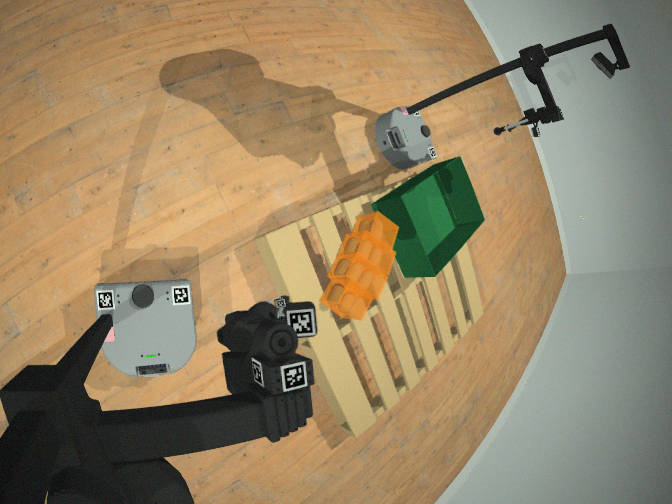

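Emit:
{"api": "execute_actions", "payload": {"actions": [{"r1":{"base":{"rotate_rad":0.345}}}], "cameras": []}}

Emit:
{"api": "execute_actions", "payload": {"actions": [{"r1":{"base":{"translate_m":-0.45}}}], "cameras": []}}

Emit:
{"api": "execute_actions", "payload": {"actions": [{"r1":{"joints":{"arm_m":0.38,"lift_m":0.28}}}], "cameras": ["r1_head_camera"]}}

Scene clock: 619.70 s.
r1.base_odometry: x=-3.868 y=-3.383 heading=-2.988 (m, m, rad; r1's odometry frame)
r1.turned_by_wheels: +0.345 (rad since the last result)
r1.turned_by_imu: +0.348 (rad since the last result)
r1.base_tilt: forward=+0.0 right=+0.4 (deg)
r1.lidar_m: 2.37 2.41 3.09 4.50 3.78 2.56 2.40 2.43 0.71 0.77 3.75 2.54
r1.head_depth_mm: 3786 2734 2014 1706 1388 1253 - / 3750 2750 1997 1605 1312 1272 - / 3721 2718 1847 1501 1332 1240 - / 3736 2708 1886 1473 1425 - - / 3701 2706 1895 1709 1454 1264 1142 / 3345 2697 1846 1738 1482 1280 1140 / 3478 2538 2039 1726 1468 1286 1134
r1.base_status: done
r1.joint_positions: lift_m=+0.700 arm_m=+0.001 wrist_yaw_rad=+0.001 wrist_pitch_rad=-0.910 wrist_roll_rad=-0.003 gripper_m=+0.000 head_pan_rad=-1.563 head_tilt_rad=-0.902
r1.joint_status: not commanded
r1.motor_effort: left_wheel=-2(6) right_wheel=+2(6) lift_m=+37(37) arm_m=-4(4) wrist_yaw_rad=-1(2) wrist_pitch_rad=+3(3) wrist_roll_rad=+1(1) gripper_m=-3(3) head_pan_rad=-2(3) head_tilt_rad=+0(0) (%)
r1.hand_pose: x=-0.0215 y=-0.2838 z=+0.6215 quat_wxyz=(+0.636, +0.312, -0.634, -0.311) (m; r1's base frame)
r1.wrist_depth_mm: - - - 932 908 - - / 951 995 - 917 - - - / 869 925 958 859 815 965 - / 793 836 912 775 793 914 927 / 750 792 813 714 753 774 824 / 703 733 - - 812 834 858 / 668 682 697 719 758 788 827
r2.base_odometry: x=+1.185 y=+5.146 heading=+2.706 (m, m, rad; r2's odometry frame)
r2.turned_by_wheels: +0.000 (rad since the last result)
r2.turned_by_imu: +0.001 (rad since the last result)
r2.base_tilt: forward=-0.2 right=-0.2 (deg)
r2.lidar_m: 2.64 2.69 2.42 2.27 2.32 3.01 1.60 0.32 0.22 0.20 2.55 2.80
r2.head_depth_mm: 2130 1845 1538 1258 - - - / 2159 1877 1519 1275 - 1189 - / 2157 1860 1521 1250 - - - / 2159 1866 1542 1262 1152 1185 - / 2190 1861 1598 1418 1284 1161 1078 / 2173 1866 1610 1435 1297 1182 1078 / 2134 1871 1628 1445 1290 1183 1082
r2.base_status: not commanded
r2.joint_positions: lift_m=+0.749 arm_m=+0.003 wrist_yaw_rad=-0.004 wrist_pitch_rad=-1.495 wrist_roll_rad=-0.004 gripper_m=+0.179 head_pan_rad=-1.577 head_tilt_rad=-1.087
r2.joint_status: not commanded
r2.motor_effort: left_wheel=-4(5) right_wheel=+1(2) lift_m=+44(44) arm_m=-3(2) wrist_yaw_rad=+4(4) wrist_pitch_rad=-1(1) wrist_roll_rad=+2(2) gripper_m=-1(0) head_pan_rad=+3(4) head_tilt_rad=-5(6) (%)
r2.hand_pose: x=-0.0216 y=-0.1431 z=+0.6306 quat_wxyz=(+0.519, +0.481, -0.518, -0.481) (m; r2's base frame)
r2.wrist_depth_mm: 771 773 755 637 624 620 610 / 782 772 768 648 632 629 618 / 800 788 795 649 773 758 758 / 814 783 806 788 - 766 768 / 827 822 818 821 - 796 782 / 844 849 821 817 - 811 - / 856 853 844 837 837 825 803
pictures: none
No camera images: the call's "cameras" was empty. Leave "cameras" out to get every camera's image.

Scene clock: 625.60 s.
r1.base_odometry: x=-3.423 y=-3.314 heading=-2.988 (m, m, rad; r1's odometry frame)
r1.turned_by_wheels: +0.000 (rad since the last result)
r1.turned_by_imu: -0.002 (rad since the last result)
r1.base_tilt: forward=+0.0 right=+0.3 (deg)
r1.lidar_m: 2.82 2.86 3.68 4.44 3.10 2.09 1.95 1.98 2.53 0.65 0.69 3.03
r1.head_depth_mm: 3586 2781 2147 1773 1402 1265 - / 3768 2752 2079 1630 1415 1262 - / 3757 2724 1984 1611 1370 1238 - / 3677 2736 1947 1623 1374 - - / 3658 2705 1890 1522 1371 1230 1143 / 3726 2651 1858 1472 1293 1224 1140 / 3643 2671 1821 1451 1359 1220 1142
r1.base_status: done
r1.joint_positions: lift_m=+0.700 arm_m=+0.001 wrist_yaw_rad=+0.001 wrist_pitch_rad=-0.910 wrist_roll_rad=-0.003 gripper_m=+0.000 head_pan_rad=-1.563 head_tilt_rad=-0.902
r1.joint_status: not commanded
r1.motor_effort: left_wheel=-1(8) right_wheel=+2(3) lift_m=+36(37) arm_m=-4(4) wrist_yaw_rad=-1(1) wrist_pitch_rad=+3(3) wrist_roll_rad=+1(1) gripper_m=-3(2) head_pan_rad=-3(3) head_tilt_rad=+0(1) (%)
r1.hand_pose: x=-0.0215 y=-0.2838 z=+0.6215 quat_wxyz=(+0.636, +0.312, -0.634, -0.311) (m; r1's base frame)
r1.wrist_depth_mm: - 982 943 - - - - / 973 854 794 943 - - - / 861 811 787 855 938 - - / 765 719 741 760 857 991 - / 749 771 788 724 743 792 983 / 701 723 - - 817 850 894 / 654 688 699 713 756 778 820
r2.base_odometry: x=+1.185 y=+5.146 heading=+2.706 (m, m, rad; r2's odometry frame)
r2.turned_by_wheels: +0.000 (rad since the last result)
r2.turned_by_imu: +0.001 (rad since the last result)
r2.base_tilt: forward=-0.3 right=+0.0 (deg)
r2.lidar_m: 2.64 2.69 2.42 2.27 2.32 3.01 6.14 0.32 0.22 0.20 2.55 2.80
r2.head_depth_mm: 2185 1853 1524 1258 - - - / 2168 1862 1527 1275 - 1193 - / 2166 1842 1519 1248 - - - / 2194 1878 1544 1255 1145 1181 - / 2187 1851 1592 1429 1276 1164 1076 / 2175 1856 1622 1445 1291 1182 1079 / 2132 1887 1631 1453 1295 1182 1076
r2.base_status: not commanded
r2.joint_positions: lift_m=+0.749 arm_m=+0.003 wrist_yaw_rad=-0.004 wrist_pitch_rad=-1.495 wrist_roll_rad=-0.004 gripper_m=+0.179 head_pan_rad=-1.577 head_tilt_rad=-1.087
r2.joint_status: not commanded
r2.motor_effort: left_wheel=-4(4) right_wheel=+2(2) lift_m=+44(44) arm_m=-2(2) wrist_yaw_rad=+4(4) wrist_pitch_rad=-2(1) wrist_roll_rad=+2(2) gripper_m=+0(1) head_pan_rad=+4(3) head_tilt_rad=-5(6) (%)
r2.hand_pose: x=-0.0216 y=-0.1431 z=+0.6306 quat_wxyz=(+0.519, +0.481, -0.518, -0.481) (m; r2's base frame)
r2.wrist_depth_mm: 778 768 757 635 624 617 616 / 787 775 775 642 628 635 621 / 796 793 795 653 767 761 752 / 814 804 807 787 - 781 773 / 824 823 814 811 - 788 786 / 846 843 818 824 - 803 - / 862 843 830 828 830 812 811
pictures: none
No camera images: the call's "cameras" was empty. Leave "cameras" out to get every camera's image.

Scene clock: 630.27 s.
r1.base_odometry: x=-3.423 y=-3.314 heading=-2.988 (m, m, rad; r1's odometry frame)
r1.turned_by_wheels: +0.000 (rad since the last result)
r1.turned_by_imu: +0.000 (rad since the last result)
r1.base_tilt: forward=-0.1 right=+0.5 (deg)
r1.lidar_m: 2.82 2.87 3.68 4.46 3.08 2.08 1.95 1.98 2.53 0.65 0.69 3.03
r1.head_depth_mm: 3625 2770 2149 1772 1413 1257 1150 / 3766 2740 2088 1635 1416 1255 1148 / 3786 2755 1996 1627 1376 1242 1156 / 3735 2730 1946 1613 1533 1230 1141 / 3739 2691 1907 1534 1361 1227 1142 / 3659 2677 1857 1460 1294 1230 1142 / 3641 2682 1825 1447 1359 1214 1135
r1.base_status: not commanded
r1.joint_positions: lift_m=+0.280 arm_m=+0.380 wrist_yaw_rad=+0.001 wrist_pitch_rad=-0.910 wrist_roll_rad=-0.002 gripper_m=+0.000 head_pan_rad=-1.563 head_tilt_rad=-0.902
r1.joint_status: all done
r1.motor_effort: left_wheel=-2(1) right_wheel=+2(2) lift_m=+25(28) arm_m=+5(5) wrist_yaw_rad=-2(1) wrist_pitch_rad=+3(3) wrist_roll_rad=+0(1) gripper_m=-2(3) head_pan_rad=-3(3) head_tilt_rad=+0(0) (%)
r1.hand_pose: x=-0.0215 y=-0.6627 z=+0.2019 quat_wxyz=(+0.636, +0.312, -0.634, -0.311) (m; r1's base frame)
r1.wrist_depth_mm: 193 335 351 372 396 466 480 / 216 239 476 356 369 373 397 / 224 268 287 301 481 510 515 / 186 201 262 273 288 301 319 / 182 194 368 272 278 282 290 / 322 330 - - 374 392 404 / 199 204 207 215 346 362 376
r2.base_odometry: x=+1.185 y=+5.146 heading=+2.706 (m, m, rad; r2's odometry frame)
r2.turned_by_wheels: +0.000 (rad since the last result)
r2.turned_by_imu: +0.001 (rad since the last result)
r2.base_tilt: forward=-0.4 right=-0.1 (deg)
r2.lidar_m: 2.65 2.69 2.42 2.27 2.32 3.02 6.13 0.32 0.22 0.20 2.55 2.80
r2.head_depth_mm: 2178 1847 1540 1258 - - - / 2182 1855 1522 1269 - 1191 - / 2165 1852 1529 1246 - - - / 2173 1864 1536 1255 1152 1175 - / 2183 1868 1602 1423 1276 1162 1074 / 2159 1874 1630 1441 1298 1181 1077 / 2115 1883 1621 1438 1290 1181 1080
r2.base_status: not commanded
r2.joint_positions: lift_m=+0.749 arm_m=+0.003 wrist_yaw_rad=-0.004 wrist_pitch_rad=-1.495 wrist_roll_rad=-0.004 gripper_m=+0.179 head_pan_rad=-1.577 head_tilt_rad=-1.087
r2.joint_status: not commanded
r2.motor_effort: left_wheel=-4(4) right_wheel=+1(2) lift_m=+44(44) arm_m=-2(2) wrist_yaw_rad=+4(4) wrist_pitch_rad=-1(1) wrist_roll_rad=+2(2) gripper_m=+1(0) head_pan_rad=+3(3) head_tilt_rad=-5(5) (%)
r2.hand_pose: x=-0.0216 y=-0.1431 z=+0.6306 quat_wxyz=(+0.519, +0.481, -0.518, -0.481) (m; r2's base frame)
r2.wrist_depth_mm: 775 759 755 635 620 617 619 / 789 774 775 637 634 629 627 / 788 799 790 657 763 762 748 / 805 802 797 789 - 770 775 / 822 825 833 801 - 802 777 / 848 835 829 812 - 808 - / 847 850 838 834 820 818 817
pictures: r1_head_camera (sideways: a quarter turn clockwise sets it upright)
camera_calibration (this result's frames):
r1_head_camera: T_world_to_cam=[[0.0413119, 0.734808, -0.677016, 0.899717], [0.99828, -0.0585597, -0.00264295, -0.000421895], [-0.0415879, -0.675743, -0.735963, 0.915837], [0, 0, 0, 1]] pos_world=[0.00133994, -0.0422738, 1.28314]
Images, in order (width x height): r1_head_camera 896x504.

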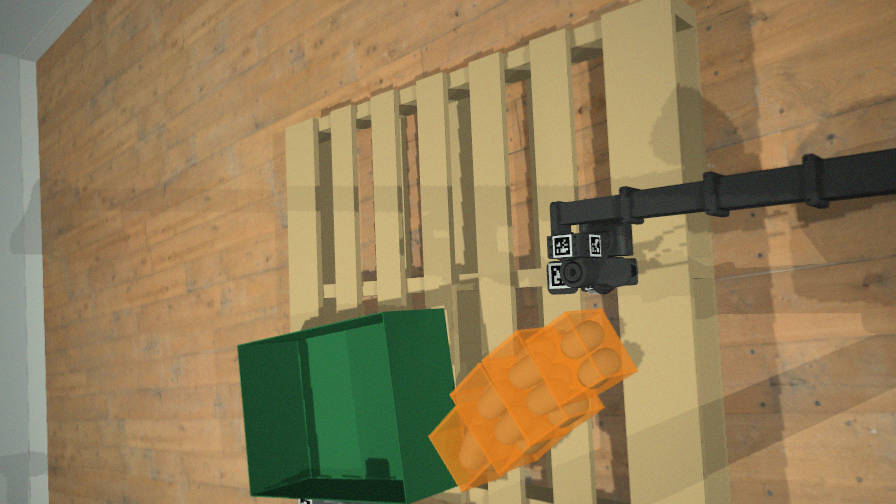

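Emit:
{"api": "execute_actions", "payload": {"actions": [{"r1":{"joints":{"arm_m":0.32,"lift_m":0.26}}}], "cameras": []}}

Emit:
{"api": "execute_actions", "payload": {"actions": [{"r1":{"base":{"translate_m":0.3}}}], "cameras": ["r1_head_camera"]}}

Scene clock: 634.17 s.
r1.base_odometry: x=-3.423 y=-3.314 heading=-2.988 (m, m, rad; r1's odometry frame)
r1.turned_by_wheels: +0.000 (rad since the last result)
r1.turned_by_imu: +0.000 (rad since the last result)
r1.base_tilt: forward=+0.2 right=+0.4 (deg)
r1.lidar_m: 2.82 2.87 3.68 4.45 3.09 2.09 1.95 1.97 2.52 0.65 0.69 3.03
r1.head_depth_mm: 3589 2725 2157 1756 1414 1260 1155 / 3785 2715 2087 1646 1411 1256 1150 / 3787 2742 1984 1629 1367 1247 1153 / 3777 2710 1947 1624 1397 1249 1147 / 3770 2666 1897 1522 1367 1227 1138 / 3685 2697 1856 1457 1290 1230 1137 / 3636 2679 1811 1451 1357 1213 1135
r1.base_status: not commanded
r1.joint_positions: lift_m=+0.260 arm_m=+0.320 wrist_yaw_rad=+0.001 wrist_pitch_rad=-0.910 wrist_roll_rad=-0.002 gripper_m=+0.000 head_pan_rad=-1.563 head_tilt_rad=-0.902
r1.joint_status: all done
r1.motor_effort: left_wheel=-2(1) right_wheel=+2(2) lift_m=+25(25) arm_m=-5(8) wrist_yaw_rad=-1(1) wrist_pitch_rad=+3(3) wrist_roll_rad=+0(0) gripper_m=-3(3) head_pan_rad=-3(3) head_tilt_rad=+0(1) (%)
r1.hand_pose: x=-0.0215 y=-0.6035 z=+0.1819 quat_wxyz=(+0.636, +0.312, -0.634, -0.311) (m; r1's base frame)
r1.wrist_depth_mm: 233 254 502 368 380 385 418 / 209 203 290 306 322 538 531 / 191 198 278 281 291 305 326 / 217 363 379 383 412 417 302 / 207 215 223 255 383 399 418 / 193 199 - - 224 232 242 / 182 187 191 197 208 215 224
r2.base_odometry: x=+1.185 y=+5.146 heading=+2.706 (m, m, rad; r2's odometry frame)
r2.turned_by_wheels: +0.000 (rad since the last result)
r2.turned_by_imu: +0.001 (rad since the last result)
r2.base_tilt: forward=-0.3 right=+0.0 (deg)
r2.lidar_m: 2.64 2.69 2.41 2.27 2.32 3.02 6.12 0.32 0.22 0.20 2.55 2.81
r2.head_depth_mm: 2165 1854 1549 1251 - - - / 2166 1845 1515 1270 - 1192 - / 2164 1850 1523 1259 - - - / 2181 1853 1543 1259 1151 1191 - / 2189 1860 1601 1416 1276 1161 1074 / 2159 1860 1617 1437 1296 1177 1080 / 2132 1879 1637 1450 1301 1179 1074
r2.base_status: not commanded
r2.joint_positions: lift_m=+0.749 arm_m=+0.003 wrist_yaw_rad=-0.004 wrist_pitch_rad=-1.495 wrist_roll_rad=-0.004 gripper_m=+0.179 head_pan_rad=-1.577 head_tilt_rad=-1.087
r2.joint_status: not commanded
r2.motor_effort: left_wheel=-5(4) right_wheel=+1(2) lift_m=+44(44) arm_m=-2(3) wrist_yaw_rad=+4(3) wrist_pitch_rad=-1(1) wrist_roll_rad=+2(2) gripper_m=+0(0) head_pan_rad=+3(3) head_tilt_rad=-5(6) (%)
r2.hand_pose: x=-0.0216 y=-0.1431 z=+0.6306 quat_wxyz=(+0.519, +0.481, -0.518, -0.481) (m; r2's base frame)
r2.wrist_depth_mm: 777 758 753 631 623 628 609 / 782 773 776 646 641 629 625 / 796 802 775 652 766 766 749 / 822 811 804 789 - 778 771 / 826 816 820 820 - 784 771 / 841 834 828 821 - 793 - / 851 856 842 839 831 812 814
pictures: none
No camera images: the call's "cameras" was empty. Leave "cameras" out to get every camera's image.

Scene clock: 638.37 s.
r1.base_odometry: x=-3.719 y=-3.360 heading=-2.988 (m, m, rad; r1's odometry frame)
r1.turned_by_wheels: +0.000 (rad since the last result)
r1.turned_by_imu: +0.001 (rad since the last result)
r1.base_tilt: forward=+0.0 right=+0.3 (deg)
r1.lidar_m: 2.52 2.56 3.29 4.49 3.57 2.40 2.24 2.28 2.91 0.63 1.61 2.71
r1.head_depth_mm: 3763 2760 2036 1688 1421 1255 1151 / 3871 2728 2028 1629 1377 1248 1146 / 3758 2753 1945 1559 1382 1234 1159 / 3695 2711 1860 1483 1298 1244 1138 / 3678 2693 1870 1458 1370 1229 1144 / 3672 2696 1896 1694 1445 1240 1137 / 3312 2668 1847 1729 1473 1280 1139
r1.base_status: done
r1.joint_positions: lift_m=+0.260 arm_m=+0.320 wrist_yaw_rad=-0.011 wrist_pitch_rad=-0.931 wrist_roll_rad=-0.002 gripper_m=+0.000 head_pan_rad=-1.563 head_tilt_rad=-0.902
r1.joint_status: not commanded
r1.motor_effort: left_wheel=-6(9) right_wheel=+7(12) lift_m=+26(26) arm_m=-3(5) wrist_yaw_rad=+11(11) wrist_pitch_rad=+9(9) wrist_roll_rad=+0(0) gripper_m=-4(4) head_pan_rad=-3(3) head_tilt_rad=+1(0) (%)
r1.hand_pose: x=-0.0231 y=-0.5989 z=+0.1791 quat_wxyz=(+0.631, +0.314, -0.633, -0.321) (m; r1's base frame)
r1.wrist_depth_mm: 436 293 301 202 213 378 398 / 264 268 274 238 253 418 389 / 259 313 387 201 209 296 313 / 239 351 373 184 191 410 303 / 204 211 220 222 230 397 322 / 192 197 204 - 220 230 238 / 180 184 189 194 205 213 221
r2.base_odometry: x=+1.185 y=+5.146 heading=+2.706 (m, m, rad; r2's odometry frame)
r2.turned_by_wheels: +0.000 (rad since the last result)
r2.turned_by_imu: +0.001 (rad since the last result)
r2.base_tilt: forward=-0.3 right=+0.0 (deg)
r2.lidar_m: 2.64 2.70 2.41 2.27 2.31 3.01 1.63 0.32 0.22 0.20 2.55 2.81
r2.head_depth_mm: 2168 1839 1536 1252 - - - / 2172 1851 1519 1276 - 1193 - / 2194 1846 1529 1257 - - - / 2186 1879 1541 1258 1148 1179 - / 2171 1864 1595 1418 1280 1158 1081 / 2160 1866 1630 1443 1296 1177 1076 / 2135 1867 1623 1448 1295 1177 1080
r2.base_status: not commanded
r2.joint_positions: lift_m=+0.749 arm_m=+0.003 wrist_yaw_rad=-0.004 wrist_pitch_rad=-1.495 wrist_roll_rad=-0.004 gripper_m=+0.179 head_pan_rad=-1.577 head_tilt_rad=-1.087
r2.joint_status: not commanded
r2.motor_effort: left_wheel=-4(4) right_wheel=+1(2) lift_m=+44(44) arm_m=-2(2) wrist_yaw_rad=+5(5) wrist_pitch_rad=-1(1) wrist_roll_rad=+2(2) gripper_m=+0(0) head_pan_rad=+2(3) head_tilt_rad=-5(5) (%)
r2.hand_pose: x=-0.0216 y=-0.1431 z=+0.6306 quat_wxyz=(+0.519, +0.481, -0.518, -0.481) (m; r2's base frame)
r2.wrist_depth_mm: 774 764 752 629 620 621 609 / 787 769 773 644 639 628 617 / 808 788 777 652 763 757 758 / 807 814 808 792 - 779 763 / 824 829 816 806 - 796 788 / 849 831 840 824 - 803 - / 851 864 839 847 815 818 805
pictures: r1_head_camera (sideways: a quarter turn clockwise sets it upright)
camera_calibration (this result's frames):
r1_head_camera: T_world_to_cam=[[0.0413134, 0.734808, -0.677016, 0.899717], [0.99828, -0.0585619, -0.00264295, -0.000421899], [-0.0415894, -0.675743, -0.735963, 0.915837], [0, 0, 0, 1]] pos_world=[0.00133985, -0.0422738, 1.28314]
Images, in order (width x height): r1_head_camera 896x504.

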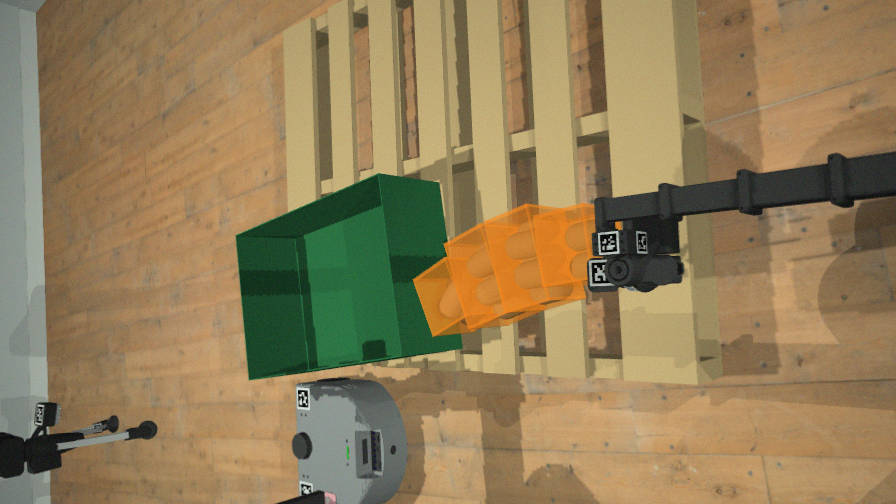

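Emit:
{"api": "execute_actions", "payload": {"actions": [{"r1":{"base":{"translate_m":-0.08}}}], "cameras": []}}

Emit:
{"api": "execute_actions", "payload": {"actions": [{"r1":{"joints":{"arm_m":0.12,"gripper_m":0.179,"lift_m":0.28}}}], "cameras": ["r1_head_camera"]}}

Scene clock: 643.83 s.
r1.base_odometry: x=-3.640 y=-3.348 heading=-2.989 (m, m, rad; r1's odometry frame)
r1.turned_by_wheels: +0.000 (rad since the last result)
r1.turned_by_imu: +0.000 (rad since the last result)
r1.base_tilt: forward=+0.1 right=+0.4 (deg)
r1.lidar_m: 2.61 2.64 3.40 4.47 3.43 2.32 2.16 2.20 2.82 0.63 1.64 2.78
r1.head_depth_mm: 3813 2754 2101 1698 1414 1254 1152 / 3759 2739 2018 1628 1409 1251 1149 / 3770 2713 1983 1619 1374 1241 1154 / 3700 2719 1858 1512 1372 1248 1144 / 3719 2688 1880 1441 1301 1231 1139 / 3713 2681 1871 1608 1410 1224 1138 / 3185 2661 1831 1744 1477 1292 1134
r1.base_status: done
r1.joint_positions: lift_m=+0.260 arm_m=+0.320 wrist_yaw_rad=+0.002 wrist_pitch_rad=-0.915 wrist_roll_rad=-0.002 gripper_m=+0.000 head_pan_rad=-1.563 head_tilt_rad=-0.902
r1.joint_status: not commanded
r1.motor_effort: left_wheel=-2(11) right_wheel=+2(6) lift_m=+25(25) arm_m=-3(3) wrist_yaw_rad=-3(10) wrist_pitch_rad=+4(9) wrist_roll_rad=+0(0) gripper_m=-3(3) head_pan_rad=-3(3) head_tilt_rad=+0(1) (%)
r1.hand_pose: x=-0.0213 y=-0.6025 z=+0.1813 quat_wxyz=(+0.635, +0.313, -0.633, -0.312) (m; r1's base frame)
r1.wrist_depth_mm: 286 287 205 218 375 384 412 / 263 267 238 252 318 386 549 / 323 383 193 202 291 303 322 / 330 359 179 188 408 300 299 / 207 213 220 231 381 336 405 / 194 199 - - 222 232 241 / 182 187 191 197 209 215 224
r2.base_odometry: x=+1.185 y=+5.146 heading=+2.706 (m, m, rad; r2's odometry frame)
r2.turned_by_wheels: +0.000 (rad since the last result)
r2.turned_by_imu: +0.001 (rad since the last result)
r2.base_tilt: forward=-0.3 right=-0.1 (deg)
r2.lidar_m: 2.64 2.69 2.42 2.27 2.32 3.02 1.66 0.32 0.22 0.20 2.55 2.81
r2.head_depth_mm: 2169 1857 1531 1253 - - - / 2169 1848 1518 1266 - 1188 - / 2156 1845 1517 1260 - - - / 2166 1855 1541 1259 1154 1180 - / 2154 1846 1594 1427 1278 1160 1077 / 2165 1857 1626 1447 1295 1175 1076 / 2143 1874 1624 1445 1304 1189 1082
r2.base_status: not commanded
r2.joint_positions: lift_m=+0.749 arm_m=+0.003 wrist_yaw_rad=-0.004 wrist_pitch_rad=-1.495 wrist_roll_rad=-0.004 gripper_m=+0.179 head_pan_rad=-1.577 head_tilt_rad=-1.087
r2.joint_status: not commanded
r2.motor_effort: left_wheel=-4(4) right_wheel=+2(2) lift_m=+43(44) arm_m=-2(2) wrist_yaw_rad=+5(4) wrist_pitch_rad=-1(1) wrist_roll_rad=+2(2) gripper_m=+0(0) head_pan_rad=+4(4) head_tilt_rad=-6(6) (%)
r2.hand_pose: x=-0.0216 y=-0.1431 z=+0.6306 quat_wxyz=(+0.519, +0.481, -0.518, -0.481) (m; r2's base frame)
r2.wrist_depth_mm: 766 767 755 628 625 616 612 / 783 776 772 641 637 630 621 / 801 800 784 654 774 766 744 / 823 802 802 783 - 770 759 / 832 823 815 803 - 797 769 / 833 837 820 827 - 799 - / 855 853 842 855 819 819 803
pictures: none
No camera images: the call's "cameras" was empty. Leave "cameras" out to get every camera's image.

Scene clock: 646.53 s.
r1.base_odometry: x=-3.640 y=-3.348 heading=-2.989 (m, m, rad; r1's odometry frame)
r1.turned_by_wheels: +0.000 (rad since the last result)
r1.turned_by_imu: +0.000 (rad since the last result)
r1.base_tilt: forward=+0.0 right=+0.3 (deg)
r1.lidar_m: 2.60 2.65 3.40 4.44 3.43 2.32 2.17 2.20 2.82 0.63 1.65 2.79
r1.head_depth_mm: 3773 2745 2093 1709 1412 1256 1147 / 3812 2758 2029 1631 1402 1254 1151 / 3763 2718 1947 1620 1374 1234 1130 / 3755 2717 1863 1514 1361 1231 1110 / 3721 2678 1883 1446 1308 1231 1140 / 3699 2674 1881 1609 1421 1226 1138 / 3166 2653 1836 1727 1470 1273 1132
r1.base_status: not commanded
r1.joint_positions: lift_m=+0.280 arm_m=+0.120 wrist_yaw_rad=+0.002 wrist_pitch_rad=-0.913 wrist_roll_rad=-0.002 gripper_m=+0.179 head_pan_rad=-1.563 head_tilt_rad=-0.902
r1.joint_status: all done
r1.motor_effort: left_wheel=-2(2) right_wheel=+2(2) lift_m=+43(46) arm_m=-5(7) wrist_yaw_rad=-3(3) wrist_pitch_rad=+4(4) wrist_roll_rad=+0(0) gripper_m=+0(97) head_pan_rad=-2(3) head_tilt_rad=+0(0) (%)
r1.hand_pose: x=-0.0214 y=-0.4029 z=+0.2008 quat_wxyz=(+0.636, +0.313, -0.633, -0.311) (m; r1's base frame)
r1.wrist_depth_mm: 313 332 504 320 412 423 454 / 285 298 315 333 351 412 563 / 270 274 285 301 317 333 352 / 357 364 370 291 293 300 318 / 350 358 372 378 394 380 404 / - 332 345 357 373 391 402 / 302 309 322 333 348 - 375
r2.base_odometry: x=+1.185 y=+5.146 heading=+2.706 (m, m, rad; r2's odometry frame)
r2.turned_by_wheels: +0.000 (rad since the last result)
r2.turned_by_imu: +0.001 (rad since the last result)
r2.base_tilt: forward=-0.4 right=-0.1 (deg)
r2.lidar_m: 2.64 2.69 2.41 2.28 2.32 3.04 1.66 0.32 0.22 0.20 2.55 2.80
r2.head_depth_mm: 2166 1851 1534 1250 - - - / 2164 1849 1511 1273 - 1188 - / 2154 1857 1520 1255 - - - / 2179 1870 1543 1251 1149 1189 - / 2195 1862 1595 1423 1282 1163 1078 / 2163 1866 1630 1442 1297 1176 1076 / 2145 1867 1638 1450 1300 1175 1080
r2.base_status: not commanded
r2.joint_positions: lift_m=+0.749 arm_m=+0.003 wrist_yaw_rad=-0.004 wrist_pitch_rad=-1.495 wrist_roll_rad=-0.004 gripper_m=+0.179 head_pan_rad=-1.577 head_tilt_rad=-1.087
r2.joint_status: not commanded
r2.motor_effort: left_wheel=-4(4) right_wheel=+2(1) lift_m=+44(44) arm_m=-3(2) wrist_yaw_rad=+4(4) wrist_pitch_rad=-1(1) wrist_roll_rad=+2(2) gripper_m=+0(1) head_pan_rad=+3(3) head_tilt_rad=-6(5) (%)
r2.hand_pose: x=-0.0216 y=-0.1431 z=+0.6306 quat_wxyz=(+0.519, +0.481, -0.518, -0.481) (m; r2's base frame)
r2.wrist_depth_mm: 764 775 759 633 632 621 616 / 779 769 764 644 638 622 622 / 791 786 786 647 770 773 745 / 819 815 794 793 - 767 764 / 839 834 809 792 - 799 782 / 860 835 826 828 - 806 - / 871 858 844 838 827 816 827
pictures: r1_head_camera (sideways: a quarter turn clockwise sets it upright)
camera_calibration (this result's frames):
r1_head_camera: T_world_to_cam=[[0.0413213, 0.734807, -0.677016, 0.899717], [0.99828, -0.0585726, -0.00264295, -0.00042189], [-0.0415966, -0.675742, -0.735963, 0.915837], [0, 0, 0, 1]] pos_world=[0.0013394, -0.0422738, 1.28314]
Images, in order (width x height): r1_head_camera 896x504.

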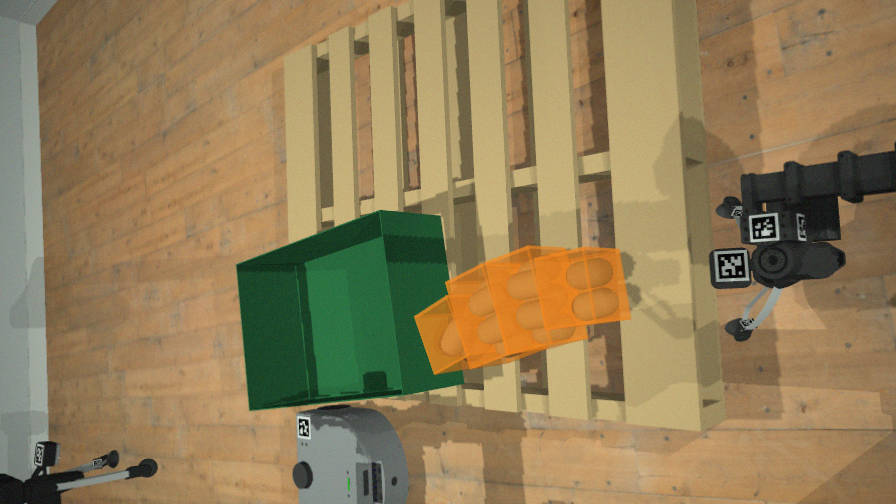

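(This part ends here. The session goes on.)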